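# Move the ceramic mug into the sink

## Task

Get the mug into the sink without breaking it: no drop from more than a few centimetres and no hard knock. At the end the gripper must have released it and the robot must be moved away; the mug has to stay in the sink without the robot holding it. The robot must not tip over or be left leaning.

## Robot and tools

Robot: TidyBot++, a single-arm mobile manipulator. The base is 0.54 m long, 0.50 m wide and 0.38 m tall and rolls on four powered casters. A seven-joint arm with a two-finger gripper sits on top. Its shoulder is 0.12 m ahead of the base centre and 0.68 m up. It starts folded with the hand pointing down, reaching up to 0.08 m past the front of the base. Cameras: base_camera is fixed on the base and faces forward and down. wrist_camera is on the hand and looks along it.

Frames: the base frame sits on the floor under the base centre, with x forward, y left and z up. hand_pose is reported in this frame. It is the point between the finger pads; its z axis runs out along the fingers, and the fingers close along its y axis. The odometry frame is the base frame as it was at the start. base_odometry counts wheel rotation only, so wheel slip looks like travel. Its heading is positive to the left, from -3.142 to 3.142. base_tilt is in degrees, positive when leaning forward or right.

execute_actions(actions, cameras): actions is a list holding one action or none. An empty list only reports state and images. An action may contain:
- base: exactly one key, an offset from where the base last measured itself. translate_m moves straight, forward positive. strafe_m moves sideways, left positive. Both are in metres, -2 to 2. rotate_rad turns in place, counter-clockwise from above positive, in radians, -6.3 to 6.3. A move that would need more than 8.667 s at its top speed is refused.
- joints: absolute targets by name, in radians. joint_1_rad, joint_3_rad, joint_5_rad and joint_7_rad can take any angle and go the short way, so turn them in steps under half a turn. joint_2_rad is limited to -2.249 to 2.249, joint_4_rad to -2.579 to 2.579, and joint_6_rad to -2.099 to 2.099. gripper_pos runs from 0 (open, about 85 mm gap) to 1 (closed, squeezing hard). The pad gap is roughly 85 x (1 - gripper_pos) mm.
- speeds: optional caps for this action only. translate_m and strafe_m take 0.05 to 0.5 m/s; rotate_rad takes 0.1 to 1.57 rad/s.
A key you leave out may still be driving toward its old target. An unknown key or an out-of-range number refuses the whole call, and nothing moves. cameras is a list of "base_camera", "wrist_camera" or "all". Null or omitted gives all cameras; [] gives none.

Joint signs: joint_1_rad positive turns the arm clockwise seen from above, the opposite of rotate_rad. With joint_1_rad=0, joint_3_rad=3.14 and joint_5_rad=0 the arm stays in the base's x-z plane. Measured from vertical, with forward lean positive, the upper arm (0.42 m) is at joint_2_rad. The forearm (0.31 m) is at joint_2_rad - joint_4_rad, and the hand (0.31 m) at that minus joint_6_rad. Hand reach ahead of the shoulder = sum of length*sin(angle); height above it = sum of length*cos(angle). With the hand pointing down, joint_7_rad=1.57 makes the fingers open left-right, and positive turns it counter-clockwise seen from above. Closed fingertips reach about 20 mm past the hand point. A downward-pointing hand can get no higher than about 0.94 m above the floor, and only near the base.

wait(seconds): 0 to 10. It commands nothing and returns state and images.
zoom_image(camera, region): region is [x0, y0, x1, y1] in pixels of that camera's latest full image, at most 504x504. Images are 644x364 for base_camera and 644x476 for wrist_camera.
read_manual(section): only "licences" exists; it moves nothing.
finished_scene(scene): an integer, 1 or 2. It ends the current scene for good and reports success. Call it only once the mug rests in the sink on its own.

Result lines: base_status and joint_status tell how each motion ended. "done" means it reached the target; for the base it only means the wheels turned enough. "off_target" means it settled elsewhere and may still be pushing. "contact_stop" and "time_out" mean it stopped and is holding there. "joint command not followed" with "cause:" means arm targets were held back, usually because of a predicted self-collision. In that case the gripper target still runs. on_its_own lists motion you did not command. motor_effort gives percent of maximum, with the peak in brackets. Motor temperatures are listed per arm joint; MOTOR HOT appears from 60 °C, and an OVER-TEMPERATURE FAULT at 75 °C makes the arm sag. ARM HIT means the arm struck the base or itself. A torque fault freezes the arm and gripper for 10 s, and the base keeps going. If a call reports a stop, the rest of that reply's motion calls are skipped. For the gripper at 1, "done" means it closed on nothing; "off_target" means an object is held.

Accuracy: friction and sensor error leave the hand 1 to 2 cm off target, and more when stretched. To correct, send each joint its last command plus (desired minus read). Do not do this while an object blocks the arm. The arm sags under a held load; never command a loaded joint to its current reading. Trust the camera images over hand_pose. Odometry drifts over many moves.

Avoid: releasing the mug above the sink floor, or knocking it. Lower it until it touches, then open. Avoid driving the base while the arm is caught on anything about 0.8 m or higher, which can tip the robot. Avoid strong sideways pushes with a raised hand, and slamming the arm into surfaces or the base. A blocked base keeps pushing and may still say "done". Pull the arm back or reverse to undo a lean. Loose objects may get nudged now and then.

Each tool is called after "Request:" as name([rows], argument=value, ...), one row to a line, values as JSON.

## Session

Request:
execute_actions(actions=[])

Scene clock: 0.00 s.
Motor temperatures (°C, as the motors report them): [35 38 28 32 43 35 44]
base_odometry: x=+0.000 y=+0.000 heading=+0.000 (m, m, rad; odometry frame)
base_tilt: forward=+0.3 right=-0.6 (deg)
base_status: not commanded
joint_positions: joint_1_rad=-0.020 joint_2_rad=-0.326 joint_3_rad=+3.138 joint_4_rad=-2.516 joint_5_rad=+0.033 joint_6_rad=-0.900 joint_7_rad=+1.529 gripper_pos=+0.000
joint_status: not commanded
motor_effort: joint_1_rad=+1 joint_2_rad=-2 joint_3_rad=+1 joint_4_rad=+15 joint_5_rad=+2 joint_6_rad=+0 joint_7_rad=-1 (%)
hand_pose: x=+0.2567 y=-0.0035 z=+0.5873 quat_wxyz=(+0.013, +1.000, +0.000, +0.027) (m; base frame)
pictures: base_camera, wrist_camera
Images, in order (width x height): base_camera 644x364, wrist_camera 644x476.

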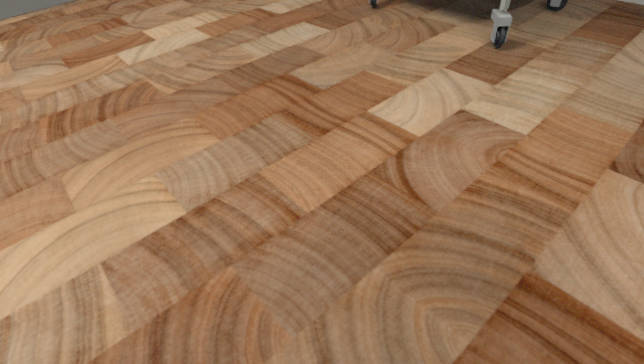

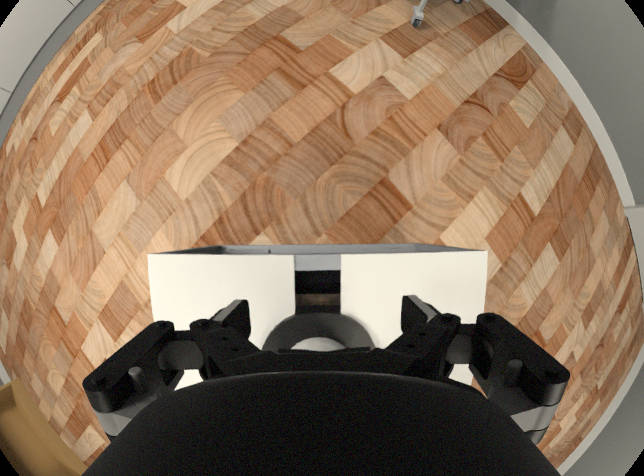

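Request:
execute_actions([
  {"joints":{"joint_2_rad":-0.3,"joint_4_rad":-1.5,"joint_6_rad":-0.7,"joint_1_rad":-0.5}},
], cameras=["wrist_camera"])

Scene clock: 6.00 s.
Motor temperatures (°C, as the motors report them): [35 38 28 32 43 35 44]
base_odometry: x=+0.000 y=+0.000 heading=+0.000 (m, m, rad; odometry frame)
base_tilt: forward=+0.3 right=-0.6 (deg)
base_status: not commanded
joint_positions: joint_1_rad=-0.488 joint_2_rad=-0.323 joint_3_rad=+3.138 joint_4_rad=-1.508 joint_5_rad=+0.033 joint_6_rad=-0.721 joint_7_rad=+1.529 gripper_pos=+0.000
joint_status: all done
motor_effort: joint_1_rad=+0(0) joint_2_rad=-9(9) joint_3_rad=+0(1) joint_4_rad=+22(21) joint_5_rad=+2(2) joint_6_rad=+7(7) joint_7_rad=-1(1) (%)
hand_pose: x=+0.5195 y=+0.2088 z=+1.0964 quat_wxyz=(-0.137, +0.794, +0.186, +0.563) (m; base frame)
pictures: wrist_camera
camera_calibration (this result's frames):
wrist_camera: T_world_to_cam=[[0.448788, -0.893615, 0.00640226, -0.0547222], [-0.360052, -0.187372, -0.913922, 1.27288], [0.817895, 0.407852, -0.405838, 0.0797401], [0, 0, 0, 1]] pos_world=[0.417641, 0.157078, 1.19602]
Images, in order (width x height): wrist_camera 644x476.

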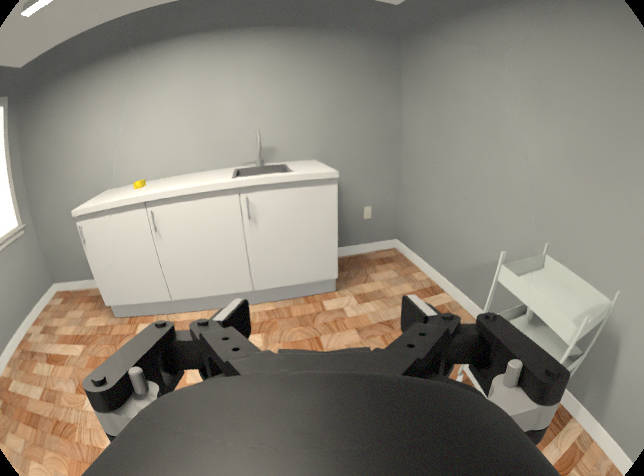

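Request:
zoom_image(camera="wrist_camera", region=[60,120,360,320])

Request:
execute_actions([
  {"joints":{"joint_1_rad":-2.3}},
], cameras=["wrist_camera"])

Region (60, 120, 360, 320) of wrist_camera's 644x476 image, scaled by 1.680.

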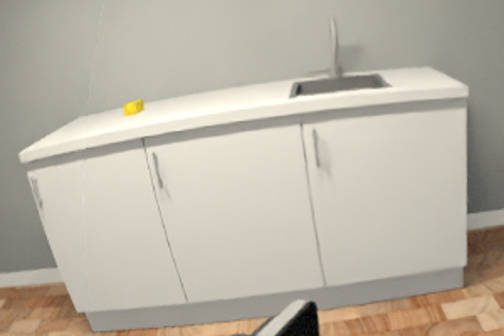

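Scene clock: 11.53 s.
Motor temperatures (°C, as the motors report them): [35 38 28 32 43 35 44]
base_odometry: x=+0.000 y=+0.000 heading=+0.000 (m, m, rad; odometry frame)
base_tilt: forward=+0.3 right=-0.6 (deg)
base_status: not commanded
joint_positions: joint_1_rad=-2.290 joint_2_rad=-0.319 joint_3_rad=+3.138 joint_4_rad=-1.508 joint_5_rad=+0.033 joint_6_rad=-0.721 joint_7_rad=+1.529 gripper_pos=+0.000
joint_status: all done
motor_effort: joint_1_rad=+0(1) joint_2_rad=-9(9) joint_3_rad=+1(1) joint_4_rad=+21(22) joint_5_rad=+2(2) joint_6_rad=+7(7) joint_7_rad=-1(1) (%)
hand_pose: x=-0.1772 y=+0.3431 z=+1.0947 quat_wxyz=(-0.525, +0.348, +0.739, +0.241) (m; base frame)
pictures: wrist_camera
camera_calibration (this result's frames):
wrist_camera: T_world_to_cam=[[0.76679, 0.641865, 0.0064904, -0.0926245], [0.267319, -0.310122, -0.912341, 1.19714], [-0.583587, 0.701309, -0.409381, 0.248932], [0, 0, 0, 1]] pos_world=[-0.103722, 0.256133, 1.19471]
Images, in order (width x height): wrist_camera 644x476.

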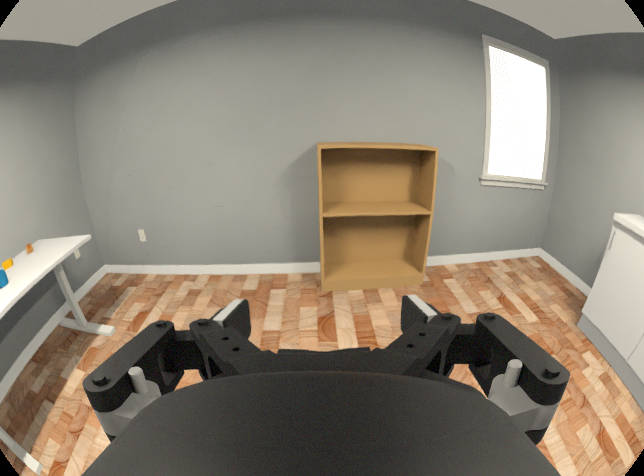

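Request:
execute_actions([
  {"base":{"rotate_rad":-2.43},"joints":{"joint_1_rad":0}},
])

Scene clock: 18.27 s.
Motor temperatures (°C, as the motors report them): [35 38 28 32 43 35 44]
base_odometry: x=+0.000 y=+0.000 heading=-2.430 (m, m, rad; odometry frame)
base_tilt: forward=+0.3 right=-0.6 (deg)
base_status: done
joint_positions: joint_1_rad=-0.010 joint_2_rad=-0.298 joint_3_rad=+3.138 joint_4_rad=-1.508 joint_5_rad=+0.033 joint_6_rad=-0.719 joint_7_rad=+1.529 gripper_pos=+0.000
joint_status: all done
motor_effort: joint_1_rad=+0(1) joint_2_rad=-9(13) joint_3_rad=+1(2) joint_4_rad=+22(22) joint_5_rad=+2(2) joint_6_rad=+6(7) joint_7_rad=-1(1) (%)
hand_pose: x=+0.5811 y=+0.0010 z=+1.0859 quat_wxyz=(+0.001, +0.822, -0.008, +0.570) (m; base frame)
pictures: base_camera, wrist_camera
camera_calibration (this result's frames):
wrist_camera: T_world_to_cam=[[-0.0130021, -0.999892, 0.00687787, -0.0000850654], [-0.426054, -0.000682881, -0.904698, 1.27461], [0.904604, -0.0146933, -0.425999, 0.0817737], [0, 0, 0, 1]] pos_world=[0.469078, 0.00198688, 1.18797]
Images, in order (width x height): base_camera 644x364, wrist_camera 644x476.

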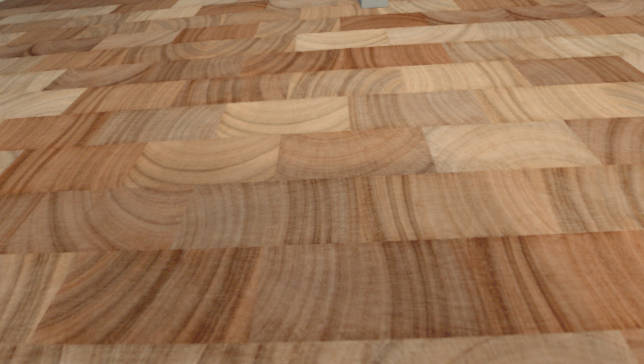

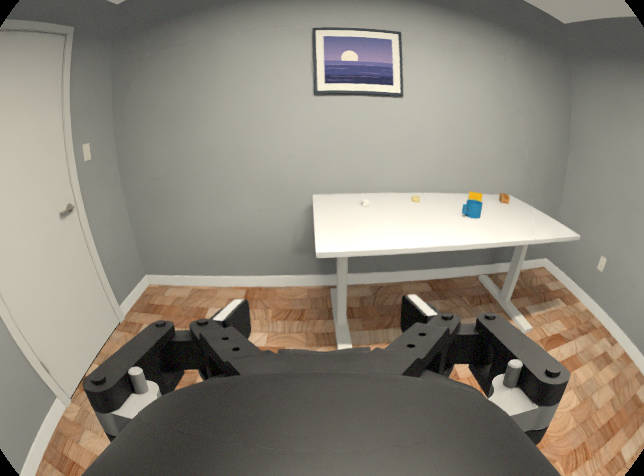

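Request:
execute_actions([
  {"base":{"strafe_m":-0.84}},
], cameras=[])

Request:
execute_actions([
  {"base":{"translate_m":0.95},"joints":{"joint_6_rad":-1.2}},
])

Scene clock: 26.40 s.
Motor temperatures (°C, as the motors report them): [35 38 28 32 43 35 44]
base_odometry: x=-0.548 y=+0.637 heading=-2.430 (m, m, rad; odometry frame)
base_tilt: forward=+0.3 right=-0.6 (deg)
base_status: done
joint_positions: joint_1_rad=-0.008 joint_2_rad=-0.298 joint_3_rad=+3.138 joint_4_rad=-1.508 joint_5_rad=+0.033 joint_6_rad=-0.719 joint_7_rad=+1.529 gripper_pos=+0.000
joint_status: not commanded
motor_effort: joint_1_rad=+0(2) joint_2_rad=-10(10) joint_3_rad=+0(4) joint_4_rad=+22(22) joint_5_rad=+2(3) joint_6_rad=+7(6) joint_7_rad=-1(1) (%)
hand_pose: x=+0.5811 y=+0.0003 z=+1.0859 quat_wxyz=(+0.001, +0.822, -0.008, +0.570) (m; base frame)
pictures: none
No camera images: the call's "cameras" was empty. Leave "cameras" out to get every camera's image.

Scene clock: 29.67 s.
Motor temperatures (°C, as the motors report them): [35 38 28 32 43 35 44]
base_odometry: x=-1.268 y=+0.017 heading=-2.431 (m, m, rad; odometry frame)
base_tilt: forward=+0.3 right=-0.6 (deg)
base_status: done
joint_positions: joint_1_rad=-0.008 joint_2_rad=-0.299 joint_3_rad=+3.138 joint_4_rad=-1.503 joint_5_rad=+0.033 joint_6_rad=-1.200 joint_7_rad=+1.529 gripper_pos=+0.000
joint_status: all done
motor_effort: joint_1_rad=+0(1) joint_2_rad=-8(11) joint_3_rad=+1(1) joint_4_rad=+20(23) joint_5_rad=+2(1) joint_6_rad=+4(8) joint_7_rad=-1(1) (%)
hand_pose: x=+0.4980 y=-0.0036 z=+0.9666 quat_wxyz=(+0.007, +0.932, -0.014, +0.361) (m; base frame)
pictures: base_camera, wrist_camera
camera_calibration (this result's frames):
wrist_camera: T_world_to_cam=[[-0.0246483, -0.999566, 0.0161188, -0.00811078], [-0.792046, 0.0096881, -0.610385, 1.02908], [0.609964, -0.0278118, -0.791941, 0.606504], [0, 0, 0, 1]] pos_world=[0.444934, -0.00120914, 1.10858]
Images, in order (width x height): base_camera 644x364, wrist_camera 644x476.

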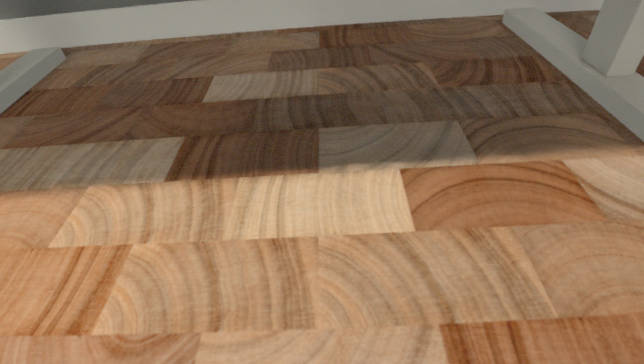

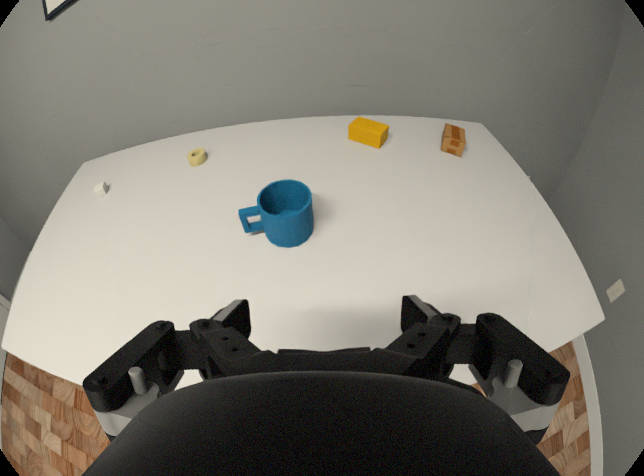

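Request:
execute_actions([
  {"joints":{"joint_2_rad":0.2,"joint_4_rad":-1.23,"joint_6_rad":-1.07,"gripper_pos":0.45}},
], cameras=["wrist_camera"])

Scene clock: 41.93 s.
Motor temperatures (°C, as the motors report them): [35 38 28 32 43 35 44]
base_odometry: x=-1.268 y=+0.017 heading=-2.431 (m, m, rad; odometry frame)
base_tilt: forward=+0.3 right=-0.6 (deg)
base_status: not commanded
joint_positions: joint_1_rad=-0.008 joint_2_rad=+0.197 joint_3_rad=+3.138 joint_4_rad=-1.244 joint_5_rad=+0.033 joint_6_rad=-1.093 joint_7_rad=+1.529 gripper_pos=+0.450
joint_status: all done
motor_effort: joint_1_rad=+0(0) joint_2_rad=-25(28) joint_3_rad=+0(1) joint_4_rad=+20(21) joint_5_rad=+1(2) joint_6_rad=+4(5) joint_7_rad=-1(1) (%)
hand_pose: x=+0.6905 y=-0.0014 z=+0.8797 quat_wxyz=(+0.008, +0.954, -0.012, +0.299) (m; base frame)
pictures: wrist_camera
camera_calibration (this result's frames):
wrist_camera: T_world_to_cam=[[-0.0188799, -0.99963, 0.0195864, -0.00679971], [-0.864917, 0.0065021, -0.501873, 1.08341], [0.50156, -0.0264159, -0.86472, 0.559152], [0, 0, 0, 1]] pos_world=[0.656486, 0.000928855, 1.02738]
Images, in order (width x height): wrist_camera 644x476.

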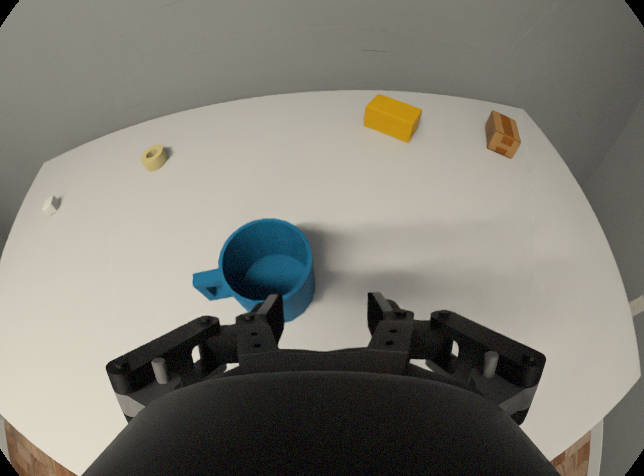

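Request:
execute_actions([
  {"base":{"translate_m":0.07},"joints":{"joint_1_rad":-0.04}},
], cameras=[])

Request:
execute_actions([
  {"joints":{"joint_2_rad":0.21,"joint_4_rad":-1.44,"joint_6_rad":-0.86}},
], cameras=["wrist_camera"])

Scene clock: 49.47 s.
Motor temperatures (°C, as the motors report them): [35 38 28 33 43 35 44]
base_odometry: x=-1.321 y=-0.029 heading=-2.431 (m, m, rad; odometry frame)
base_tilt: forward=+0.3 right=-0.6 (deg)
base_status: done
joint_positions: joint_1_rad=-0.036 joint_2_rad=+0.201 joint_3_rad=+3.138 joint_4_rad=-1.242 joint_5_rad=+0.033 joint_6_rad=-1.091 joint_7_rad=+1.529 gripper_pos=+0.450
joint_status: all done
motor_effort: joint_1_rad=+0(2) joint_2_rad=-26(29) joint_3_rad=+0(2) joint_4_rad=+21(21) joint_5_rad=+1(2) joint_6_rad=+4(4) joint_7_rad=-1(1) (%)
hand_pose: x=+0.6923 y=+0.0146 z=+0.8787 quat_wxyz=(+0.004, +0.954, +0.001, +0.299) (m; base frame)
pictures: none
No camera images: the call's "cameras" was empty. Leave "cameras" out to get every camera's image.

Scene clock: 50.67 s.
Motor temperatures (°C, as the motors report them): [35 38 28 33 43 35 44]
base_odometry: x=-1.321 y=-0.029 heading=-2.431 (m, m, rad; odometry frame)
base_tilt: forward=+0.3 right=-0.6 (deg)
base_status: not commanded
joint_positions: joint_1_rad=-0.036 joint_2_rad=+0.202 joint_3_rad=+3.138 joint_4_rad=-1.432 joint_5_rad=+0.033 joint_6_rad=-0.883 joint_7_rad=+1.529 gripper_pos=+0.450
joint_status: all done
motor_effort: joint_1_rad=+0(0) joint_2_rad=-26(27) joint_3_rad=+0(0) joint_4_rad=+21(21) joint_5_rad=+1(2) joint_6_rad=+4(5) joint_7_rad=-1(1) (%)
hand_pose: x=+0.6987 y=+0.0160 z=+0.8217 quat_wxyz=(+0.002, +0.952, +0.005, +0.307) (m; base frame)
pictures: wrist_camera
camera_calibration (this result's frames):
wrist_camera: T_world_to_cam=[[0.0154514, -0.999693, 0.0193512, -0.0118567], [-0.85617, -0.0232247, -0.516173, 1.06736], [0.516464, -0.00859227, -0.856266, 0.487729], [0, 0, 0, 1]] pos_world=[0.662127, 0.0171267, 0.968796]
Images, in order (width x height): wrist_camera 644x476.

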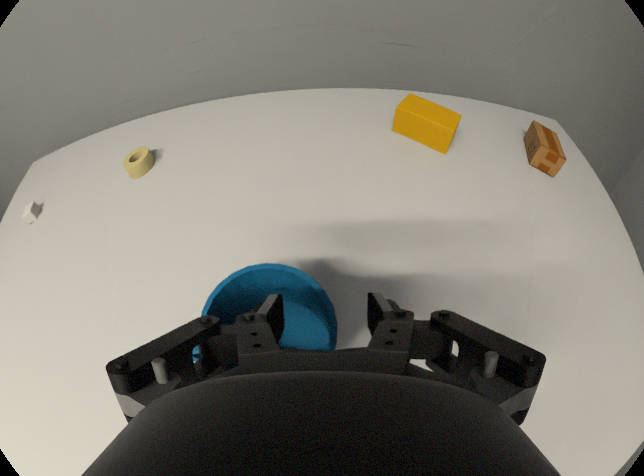

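Good; slightly forward. Descend with slight pull back.

Request:
execute_actions([
  {"joints":{"joint_4_rad":-1.56,"joint_6_rad":-0.78}},
], cameras=["wrist_camera"])

Request:
execute_actions([
  {"joints":{"gripper_pos":1}},
], cameras=[])

Request:
execute_actions([
  {"joints":{"joint_2_rad":0.0,"joint_4_rad":-1.0,"joint_6_rad":-1.4,"joint_1_rad":0}},
], cameras=["wrist_camera"])

Scene clock: 60.73 s.
Motor temperatures (°C, as the motors report them): [35 38 28 33 43 35 44]
base_odometry: x=-1.321 y=-0.029 heading=-2.431 (m, m, rad; odometry frame)
base_tilt: forward=+0.3 right=-0.6 (deg)
base_status: not commanded
joint_positions: joint_1_rad=-0.036 joint_2_rad=+0.201 joint_3_rad=+3.138 joint_4_rad=-1.545 joint_5_rad=+0.033 joint_6_rad=-0.798 joint_7_rad=+1.529 gripper_pos=+0.450
joint_status: all done
motor_effort: joint_1_rad=+0(1) joint_2_rad=-26(28) joint_3_rad=+0(0) joint_4_rad=+20(22) joint_5_rad=+2(3) joint_6_rad=+4(4) joint_7_rad=-1(0) (%)
hand_pose: x=+0.6874 y=+0.0162 z=+0.7819 quat_wxyz=(+0.002, +0.956, +0.006, +0.294) (m; base frame)
pictures: wrist_camera
camera_calibration (this result's frames):
wrist_camera: T_world_to_cam=[[0.0187514, -0.999633, 0.0195672, -0.0131721], [-0.869732, -0.0259618, -0.492842, 1.02824], [0.493169, -0.00777675, -0.869899, 0.486158], [0, 0, 0, 1]] pos_world=[0.654783, 0.0173084, 0.929926]
Images, in order (width x height): wrist_camera 644x476.

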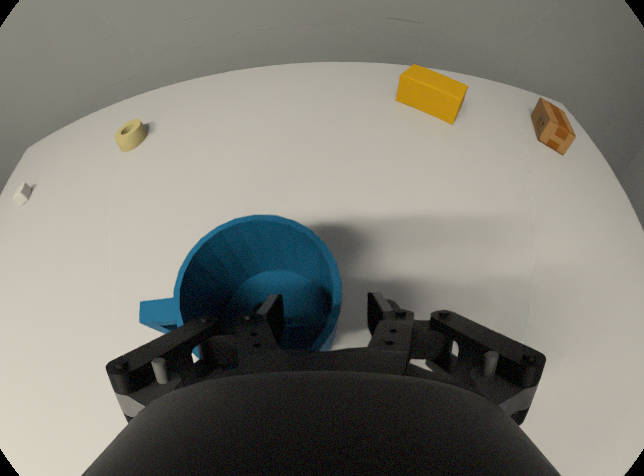

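Scene clock: 61.57 s.
Motor temperatures (°C, as the motors report them): [35 38 28 33 43 35 44]
base_odometry: x=-1.321 y=-0.029 heading=-2.431 (m, m, rad; odometry frame)
base_tilt: forward=+0.3 right=-0.6 (deg)
base_status: not commanded
joint_positions: joint_1_rad=-0.036 joint_2_rad=+0.197 joint_3_rad=+3.138 joint_4_rad=-1.545 joint_5_rad=+0.033 joint_6_rad=-0.793 joint_7_rad=+1.529 gripper_pos=+0.929
joint_status: gripper_pos off_target (ended at +0.929, target +1.000)
motor_effort: joint_1_rad=+0(1) joint_2_rad=-22(26) joint_3_rad=+0(2) joint_4_rad=+18(21) joint_5_rad=+2(4) joint_6_rad=+3(4) joint_7_rad=+0(0) (%)
hand_pose: x=+0.6884 y=+0.0165 z=+0.7851 quat_wxyz=(+0.002, +0.954, +0.006, +0.299) (m; base frame)
pictures: none
No camera images: the call's "cameras" was empty. Leave "cameras" out to get every camera's image.

Scene clock: 63.33 s.
Motor temperatures (°C, as the motors report them): [35 38 28 33 43 35 44]
base_odometry: x=-1.321 y=-0.029 heading=-2.431 (m, m, rad; odometry frame)
base_tilt: forward=+0.3 right=-0.6 (deg)
base_status: not commanded
joint_positions: joint_1_rad=-0.014 joint_2_rad=+0.017 joint_3_rad=+3.138 joint_4_rad=-1.020 joint_5_rad=+0.033 joint_6_rad=-1.390 joint_7_rad=+1.529 gripper_pos=+0.942
joint_status: all done
motor_effort: joint_1_rad=+0(1) joint_2_rad=-20(32) joint_3_rad=+0(1) joint_4_rad=+22(25) joint_5_rad=+1(2) joint_6_rad=+6(7) joint_7_rad=-1(1) (%)
hand_pose: x=+0.6008 y=-0.0005 z=+1.0274 quat_wxyz=(+0.006, +0.937, -0.015, +0.350) (m; base frame)
pictures: wrist_camera
camera_calibration (this result's frames):
wrist_camera: T_world_to_cam=[[-0.0239879, -0.999625, 0.0132151, -0.000826757], [-0.806147, 0.011524, -0.591604, 1.13684], [0.59123, -0.0248446, -0.806121, 0.617828], [0, 0, 0, 1]] pos_world=[0.551162, 0.00142235, 1.17061]
Images, in order (width x height): wrist_camera 644x476.

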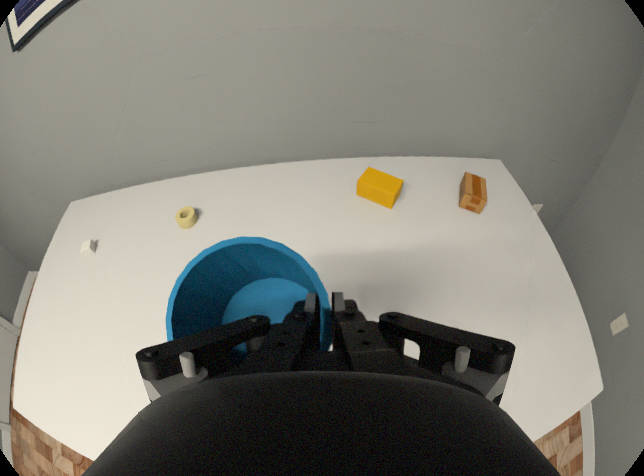

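Request:
execute_actions([
  {"base":{"translate_m":-0.4}},
], cameras=[])

Request:
execute_actions([
  {"base":{"strafe_m":1.0}},
], cameras=[])

Request:
execute_actions([
  {"base":{"rotate_rad":-3.14},"speeds":{"rotate_rad":1.0}},
], cameras=[])

Request:
execute_actions([
  {"base":{"translate_m":1.9}},
])

Scene clock: 75.63 s.
Motor temperatures (°C, as the motors report them): [35 39 28 33 43 35 44]
base_odometry: x=-1.018 y=+0.232 heading=-2.430 (m, m, rad; odometry frame)
base_tilt: forward=+0.3 right=-0.6 (deg)
base_status: done
joint_positions: joint_1_rad=-0.010 joint_2_rad=+0.009 joint_3_rad=+3.138 joint_4_rad=-1.020 joint_5_rad=+0.033 joint_6_rad=-1.393 joint_7_rad=+1.529 gripper_pos=+0.943
joint_status: not commanded
motor_effort: joint_1_rad=+0(2) joint_2_rad=-19(25) joint_3_rad=+0(2) joint_4_rad=+21(23) joint_5_rad=+1(2) joint_6_rad=+6(7) joint_7_rad=-1(2) (%)
hand_pose: x=+0.5971 y=-0.0021 z=+1.0308 quat_wxyz=(+0.006, +0.936, -0.016, +0.352) (m; base frame)
pictures: none
No camera images: the call's "cameras" was empty. Leave "cameras" out to get every camera's image.

Scene clock: 79.00 s.
Motor temperatures (°C, as the motors report them): [35 39 28 33 43 35 44]
base_odometry: x=-0.365 y=-0.525 heading=-2.430 (m, m, rad; odometry frame)
base_tilt: forward=+0.3 right=-0.6 (deg)
base_status: done
joint_positions: joint_1_rad=-0.005 joint_2_rad=+0.009 joint_3_rad=+3.138 joint_4_rad=-1.020 joint_5_rad=+0.033 joint_6_rad=-1.393 joint_7_rad=+1.529 gripper_pos=+0.943
joint_status: not commanded
motor_effort: joint_1_rad=+0(2) joint_2_rad=-20(21) joint_3_rad=+1(2) joint_4_rad=+22(22) joint_5_rad=+1(3) joint_6_rad=+7(6) joint_7_rad=-1(2) (%)
hand_pose: x=+0.5970 y=-0.0044 z=+1.0308 quat_wxyz=(+0.007, +0.936, -0.018, +0.352) (m; base frame)
pictures: none
No camera images: the call's "cameras" was empty. Leave "cameras" out to get every camera's image.

Scene clock: 83.07 s.
Motor temperatures (°C, as the motors report them): [35 39 28 33 43 35 44]
base_odometry: x=-0.365 y=-0.525 heading=+0.714 (m, m, rad; odometry frame)
base_tilt: forward=+0.3 right=-0.6 (deg)
base_status: done
joint_positions: joint_1_rad=+0.000 joint_2_rad=+0.009 joint_3_rad=+3.138 joint_4_rad=-1.020 joint_5_rad=+0.033 joint_6_rad=-1.393 joint_7_rad=+1.529 gripper_pos=+0.943
joint_status: not commanded
motor_effort: joint_1_rad=+0(3) joint_2_rad=-19(22) joint_3_rad=+0(2) joint_4_rad=+22(23) joint_5_rad=+1(0) joint_6_rad=+6(7) joint_7_rad=-1(1) (%)
hand_pose: x=+0.5970 y=-0.0072 z=+1.0308 quat_wxyz=(+0.008, +0.936, -0.021, +0.352) (m; base frame)
pictures: none
No camera images: the call's "cameras" was empty. Leave "cameras" out to get every camera's image.

Scene clock: 88.23 s.
Motor temperatures (°C, as the motors report them): [35 39 28 33 43 35 44]
base_odometry: x=+1.073 y=+0.717 heading=+0.713 (m, m, rad; odometry frame)
base_tilt: forward=+0.3 right=-0.6 (deg)
base_status: done
joint_positions: joint_1_rad=+0.000 joint_2_rad=+0.012 joint_3_rad=+3.138 joint_4_rad=-1.020 joint_5_rad=+0.033 joint_6_rad=-1.395 joint_7_rad=+1.529 gripper_pos=+0.943
joint_status: not commanded
motor_effort: joint_1_rad=+0(1) joint_2_rad=-21(24) joint_3_rad=+0(0) joint_4_rad=+22(23) joint_5_rad=+1(2) joint_6_rad=+6(7) joint_7_rad=-1(2) (%)
hand_pose: x=+0.5979 y=-0.0072 z=+1.0290 quat_wxyz=(+0.008, +0.936, -0.021, +0.350) (m; base frame)
pictures: base_camera, wrist_camera
camera_calibration (this result's frames):
wrist_camera: T_world_to_cam=[[-0.0379622, -0.999193, 0.0131513, 0.000827416], [-0.805628, 0.0228165, -0.591982, 1.13563], [0.591204, -0.033068, -0.805844, 0.620326], [0, 0, 0, 1]] pos_world=[0.548185, -0.00457138, 1.17215]
Images, in order (width x height): base_camera 644x364, wrist_camera 644x476.

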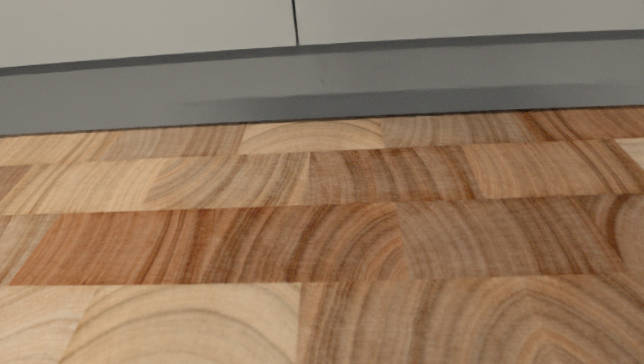

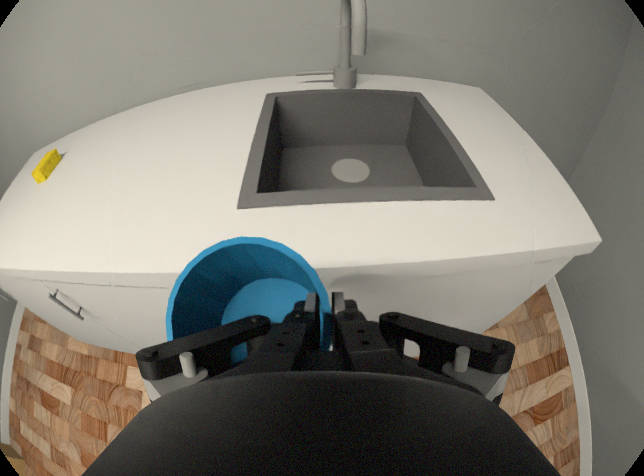

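Request:
execute_actions([
  {"base":{"strafe_m":-0.16},"joints":{"joint_4_rad":-0.9,"joint_6_rad":-1.5}},
], cameras=[])

Request:
execute_actions([
  {"base":{"translate_m":0.35},"speeds":{"translate_m":0.25}},
])

Scene clock: 95.20 s.
Motor temperatures (°C, as the motors report them): [35 39 28 33 43 35 44]
base_odometry: x=+1.178 y=+0.596 heading=+0.713 (m, m, rad; odometry frame)
base_tilt: forward=+0.3 right=-0.6 (deg)
base_status: done
joint_positions: joint_1_rad=+0.003 joint_2_rad=+0.012 joint_3_rad=+3.140 joint_4_rad=-0.921 joint_5_rad=+0.033 joint_6_rad=-1.489 joint_7_rad=+1.529 gripper_pos=+0.943
joint_status: all done
motor_effort: joint_1_rad=+0(2) joint_2_rad=-18(22) joint_3_rad=+0(3) joint_4_rad=+20(22) joint_5_rad=+1(0) joint_6_rad=+6(7) joint_7_rad=-1(2) (%)
hand_pose: x=+0.5818 y=-0.0092 z=+1.0559 quat_wxyz=(+0.008, +0.935, -0.025, +0.352) (m; base frame)
pictures: none
No camera images: the call's "cameras" was empty. Leave "cameras" out to get every camera's image.

Scene clock: 97.47 s.
Motor temperatures (°C, as the motors report them): [35 39 28 33 43 35 44]
base_odometry: x=+1.443 y=+0.825 heading=+0.713 (m, m, rad; odometry frame)
base_tilt: forward=+0.3 right=-0.6 (deg)
base_status: done
joint_positions: joint_1_rad=+0.003 joint_2_rad=+0.014 joint_3_rad=+3.140 joint_4_rad=-0.920 joint_5_rad=+0.033 joint_6_rad=-1.491 joint_7_rad=+1.529 gripper_pos=+0.943
joint_status: not commanded
motor_effort: joint_1_rad=+0(1) joint_2_rad=-20(23) joint_3_rad=+1(1) joint_4_rad=+21(22) joint_5_rad=+1(1) joint_6_rad=+6(7) joint_7_rad=-1(2) (%)
hand_pose: x=+0.5819 y=-0.0092 z=+1.0547 quat_wxyz=(+0.008, +0.936, -0.025, +0.351) (m; base frame)
pictures: base_camera, wrist_camera
camera_calibration (this result's frames):
wrist_camera: T_world_to_cam=[[-0.0446968, -0.998936, 0.0113809, 0.00359661], [-0.80484, 0.0292586, -0.59277, 1.13841], [0.591807, -0.0356548, -0.805291, 0.649485], [0, 0, 0, 1]] pos_world=[0.532031, -0.00655839, 1.1978]
Images, in order (width x height): base_camera 644x364, wrist_camera 644x476.

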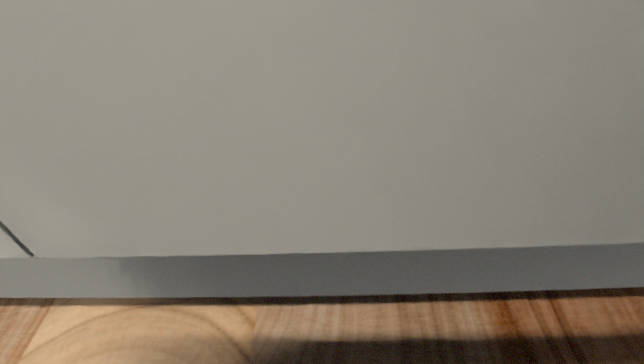

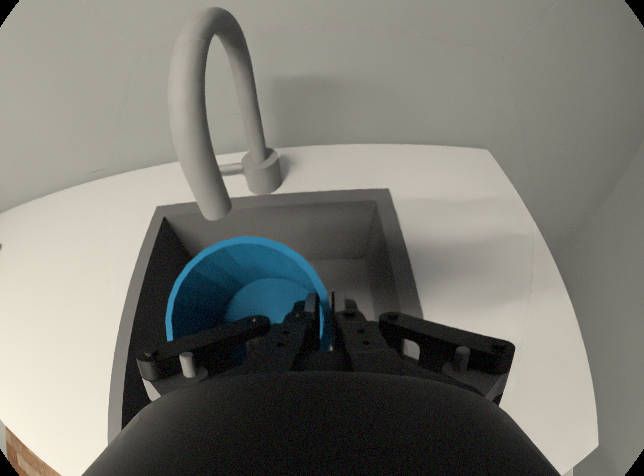

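Request:
execute_actions([
  {"joints":{"joint_2_rad":0.08,"joint_4_rad":-1.284,"joint_6_rad":-1.22}},
], cameras=[])

Request:
execute_actions([
  {"joints":{"joint_2_rad":0.17,"joint_4_rad":-1.38,"joint_6_rad":-1.08}},
], cameras=["wrist_camera"])

Request:
execute_actions([
  {"joints":{"joint_4_rad":-1.45,"joint_6_rad":-1.01}},
], cameras=["wrist_camera"])

Scene clock: 112.20 s.
Motor temperatures (°C, as the motors report them): [35 39 28 33 43 35 44]
base_odometry: x=+1.443 y=+0.825 heading=+0.713 (m, m, rad; odometry frame)
base_tilt: forward=+0.3 right=-0.6 (deg)
base_status: not commanded
joint_positions: joint_1_rad=+0.003 joint_2_rad=+0.088 joint_3_rad=+3.140 joint_4_rad=-1.293 joint_5_rad=+0.033 joint_6_rad=-1.252 joint_7_rad=+1.529 gripper_pos=+0.943
joint_status: all done
motor_effort: joint_1_rad=+0(0) joint_2_rad=-24(26) joint_3_rad=+1(0) joint_4_rad=+22(23) joint_5_rad=+1(1) joint_6_rad=+5(6) joint_7_rad=-1(1) (%)
hand_pose: x=+0.6162 y=-0.0088 z=+0.8887 quat_wxyz=(+0.011, +0.967, -0.020, +0.252) (m; base frame)
pictures: none
No camera images: the call's "cameras" was empty. Leave "cameras" out to get every camera's image.

Scene clock: 113.53 s.
Motor temperatures (°C, as the motors report them): [35 39 28 33 43 35 44]
base_odometry: x=+1.443 y=+0.825 heading=+0.713 (m, m, rad; odometry frame)
base_tilt: forward=+0.3 right=-0.6 (deg)
base_status: not commanded
joint_positions: joint_1_rad=+0.003 joint_2_rad=+0.172 joint_3_rad=+3.140 joint_4_rad=-1.382 joint_5_rad=+0.033 joint_6_rad=-1.102 joint_7_rad=+1.529 gripper_pos=+0.945
joint_status: all done
motor_effort: joint_1_rad=+0(3) joint_2_rad=-25(29) joint_3_rad=-1(1) joint_4_rad=+21(23) joint_5_rad=+1(5) joint_6_rad=+3(5) joint_7_rad=-1(1) (%)
hand_pose: x=+0.6504 y=-0.0083 z=+0.8263 quat_wxyz=(+0.011, +0.970, -0.017, +0.240) (m; base frame)
pictures: wrist_camera
camera_calibration (this result's frames):
wrist_camera: T_world_to_cam=[[-0.0286687, -0.999314, 0.0234551, -0.0102162], [-0.919606, 0.0171704, -0.392466, 0.967159], [0.391794, -0.032821, -0.919468, 0.649527], [0, 0, 0, 1]] pos_world=[0.634633, -0.00549753, 0.977035]
Images, in order (width x height): wrist_camera 644x476.

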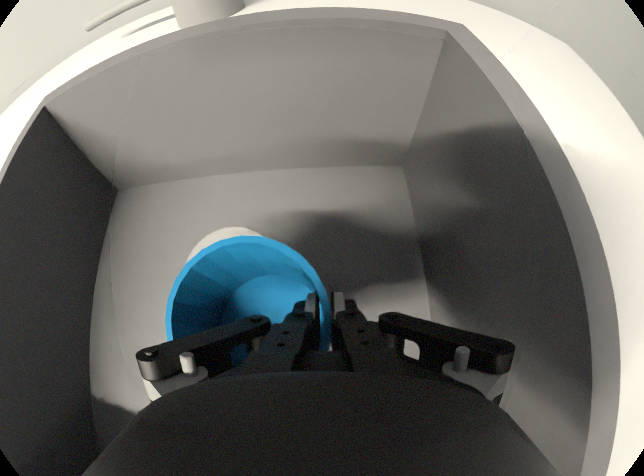

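Scene clock: 114.37 s.
Motor temperatures (°C, as the motors report them): [35 39 28 33 43 35 44]
base_odometry: x=+1.443 y=+0.825 heading=+0.713 (m, m, rad; odometry frame)
base_tilt: forward=+0.3 right=-0.6 (deg)
base_status: not commanded
joint_positions: joint_1_rad=+0.003 joint_2_rad=+0.154 joint_3_rad=+3.140 joint_4_rad=-1.422 joint_5_rad=+0.033 joint_6_rad=-1.037 joint_7_rad=+1.529 gripper_pos=+0.945
joint_status: all done
motor_effort: joint_1_rad=+1(1) joint_2_rad=-19(26) joint_3_rad=+1(1) joint_4_rad=+17(22) joint_5_rad=+3(3) joint_6_rad=+4(4) joint_7_rad=-1(1) (%)
hand_pose: x=+0.6550 y=-0.0080 z=+0.8272 quat_wxyz=(+0.010, +0.965, -0.016, +0.261) (m; base frame)
pictures: wrist_camera
camera_calibration (this result's frames):
wrist_camera: T_world_to_cam=[[-0.02754, -0.999371, 0.0223203, -0.00958295], [-0.901688, 0.015197, -0.43212, 0.992818], [0.431509, -0.0320265, -0.90154, 0.607659], [0, 0, 0, 1]] pos_world=[0.632738, -0.00520353, 0.977059]
Images, in order (width x height): wrist_camera 644x476.

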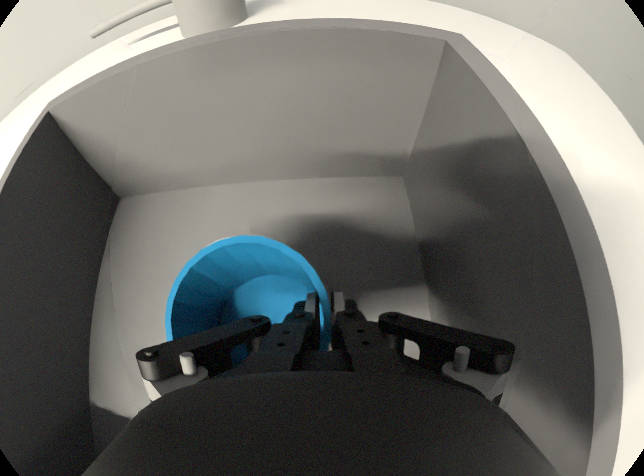

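Contact with the bottom; release.

Request:
execute_actions([
  {"joints":{"gripper_pos":0.6,"joint_4_rad":-1.41}},
], cameras=[])

Request:
execute_actions([
  {"joints":{"joint_2_rad":0.08,"joint_4_rad":-1.25,"joint_6_rad":-1.22}},
], cameras=[])

Request:
execute_actions([
  {"joints":{"joint_2_rad":-0.2,"joint_4_rad":-1.0,"joint_6_rad":-1.6}},
], cameras=["wrist_camera"])

Request:
execute_actions([
  {"base":{"translate_m":-0.3}},
], cameras=[])

Request:
finished_scene(scene=1)

Scene clock: 121.73 s.
Motor temperatures (°C, as the motors report them): [35 39 28 33 43 35 44]
base_odometry: x=+1.443 y=+0.825 heading=+0.713 (m, m, rad; odometry frame)
base_tilt: forward=+0.3 right=-0.6 (deg)
base_status: not commanded
joint_positions: joint_1_rad=+0.003 joint_2_rad=+0.164 joint_3_rad=+3.140 joint_4_rad=-1.417 joint_5_rad=+0.033 joint_6_rad=-1.034 joint_7_rad=+1.529 gripper_pos=+0.600
joint_status: all done
motor_effort: joint_1_rad=+0(0) joint_2_rad=-24(25) joint_3_rad=+0(0) joint_4_rad=+20(22) joint_5_rad=+2(3) joint_6_rad=+3(5) joint_7_rad=-1(1) (%)
hand_pose: x=+0.6583 y=-0.0080 z=+0.8248 quat_wxyz=(+0.010, +0.965, -0.016, +0.261) (m; base frame)
pictures: none
No camera images: the call's "cameras" was empty. Leave "cameras" out to get every camera's image.

Scene clock: 122.87 s.
Motor temperatures (°C, as the motors report them): [35 39 28 33 43 35 44]
base_odometry: x=+1.443 y=+0.825 heading=+0.713 (m, m, rad; odometry frame)
base_tilt: forward=+0.3 right=-0.6 (deg)
base_status: not commanded
joint_positions: joint_1_rad=+0.003 joint_2_rad=+0.084 joint_3_rad=+3.140 joint_4_rad=-1.255 joint_5_rad=+0.033 joint_6_rad=-1.198 joint_7_rad=+1.529 gripper_pos=+0.600
joint_status: all done
motor_effort: joint_1_rad=+0(0) joint_2_rad=-21(27) joint_3_rad=+0(1) joint_4_rad=+20(22) joint_5_rad=+2(1) joint_6_rad=+4(4) joint_7_rad=-1(1) (%)
hand_pose: x=+0.6371 y=-0.0087 z=+0.9171 quat_wxyz=(+0.010, +0.954, -0.019, +0.298) (m; base frame)
pictures: none
No camera images: the call's "cameras" was empty. Leave "cameras" out to get every camera's image.

Scene clock: 124.47 s.
Motor temperatures (°C, as the motors report them): [35 39 28 33 43 35 44]
base_odometry: x=+1.443 y=+0.825 heading=+0.713 (m, m, rad; odometry frame)
base_tilt: forward=+0.3 right=-0.6 (deg)
base_status: not commanded
joint_positions: joint_1_rad=+0.003 joint_2_rad=-0.208 joint_3_rad=+3.140 joint_4_rad=-1.000 joint_5_rad=+0.033 joint_6_rad=-1.580 joint_7_rad=+1.529 gripper_pos=+0.600
joint_status: all done
motor_effort: joint_1_rad=+0(0) joint_2_rad=-8(26) joint_3_rad=+1(1) joint_4_rad=+17(22) joint_5_rad=+2(2) joint_6_rad=+5(5) joint_7_rad=-1(1) (%)
hand_pose: x=+0.4722 y=-0.0090 z=+1.0907 quat_wxyz=(+0.008, +0.926, -0.026, +0.375) (m; base frame)
pictures: wrist_camera
camera_calibration (this result's frames):
wrist_camera: T_world_to_cam=[[-0.047444, -0.998846, 0.00752053, 0.0040164], [-0.772257, 0.031904, -0.634508, 1.10167], [0.633536, -0.0359114, -0.772879, 0.688311], [0, 0, 0, 1]] pos_world=[0.41489, -0.00641752, 1.23097]
Images, in order (width x height): wrist_camera 644x476.

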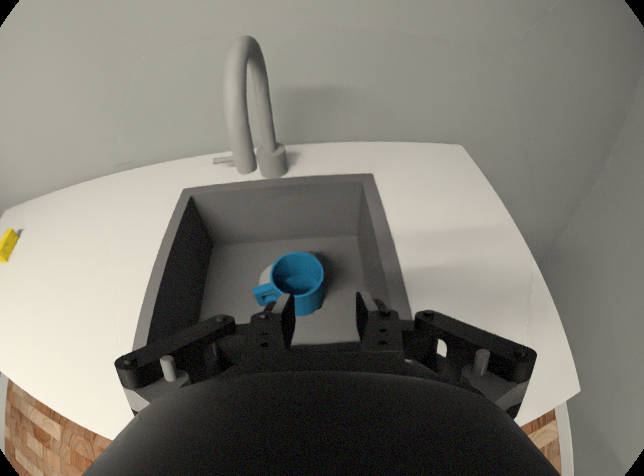

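Scene clock: 126.43 s.
Motor temperatures (°C, as the motors report them): [35 39 28 33 43 35 44]
base_odometry: x=+1.216 y=+0.629 heading=+0.713 (m, m, rad; odometry frame)
base_tilt: forward=+0.3 right=-0.6 (deg)
base_status: done
joint_positions: joint_1_rad=+0.003 joint_2_rad=-0.206 joint_3_rad=+3.139 joint_4_rad=-1.000 joint_5_rad=+0.033 joint_6_rad=-1.581 joint_7_rad=+1.529 gripper_pos=+0.600
joint_status: not commanded
motor_effort: joint_1_rad=+0(1) joint_2_rad=-7(10) joint_3_rad=+0(3) joint_4_rad=+16(18) joint_5_rad=+2(3) joint_6_rad=+4(5) joint_7_rad=-1(1) (%)
hand_pose: x=+0.4729 y=-0.0088 z=+1.0899 quat_wxyz=(+0.008, +0.927, -0.026, +0.374) (m; base frame)
pictures: none
No camera images: the call's "cameras" was empty. Leave "cameras" out to get every camera's image.

The scene is finished: the task was done.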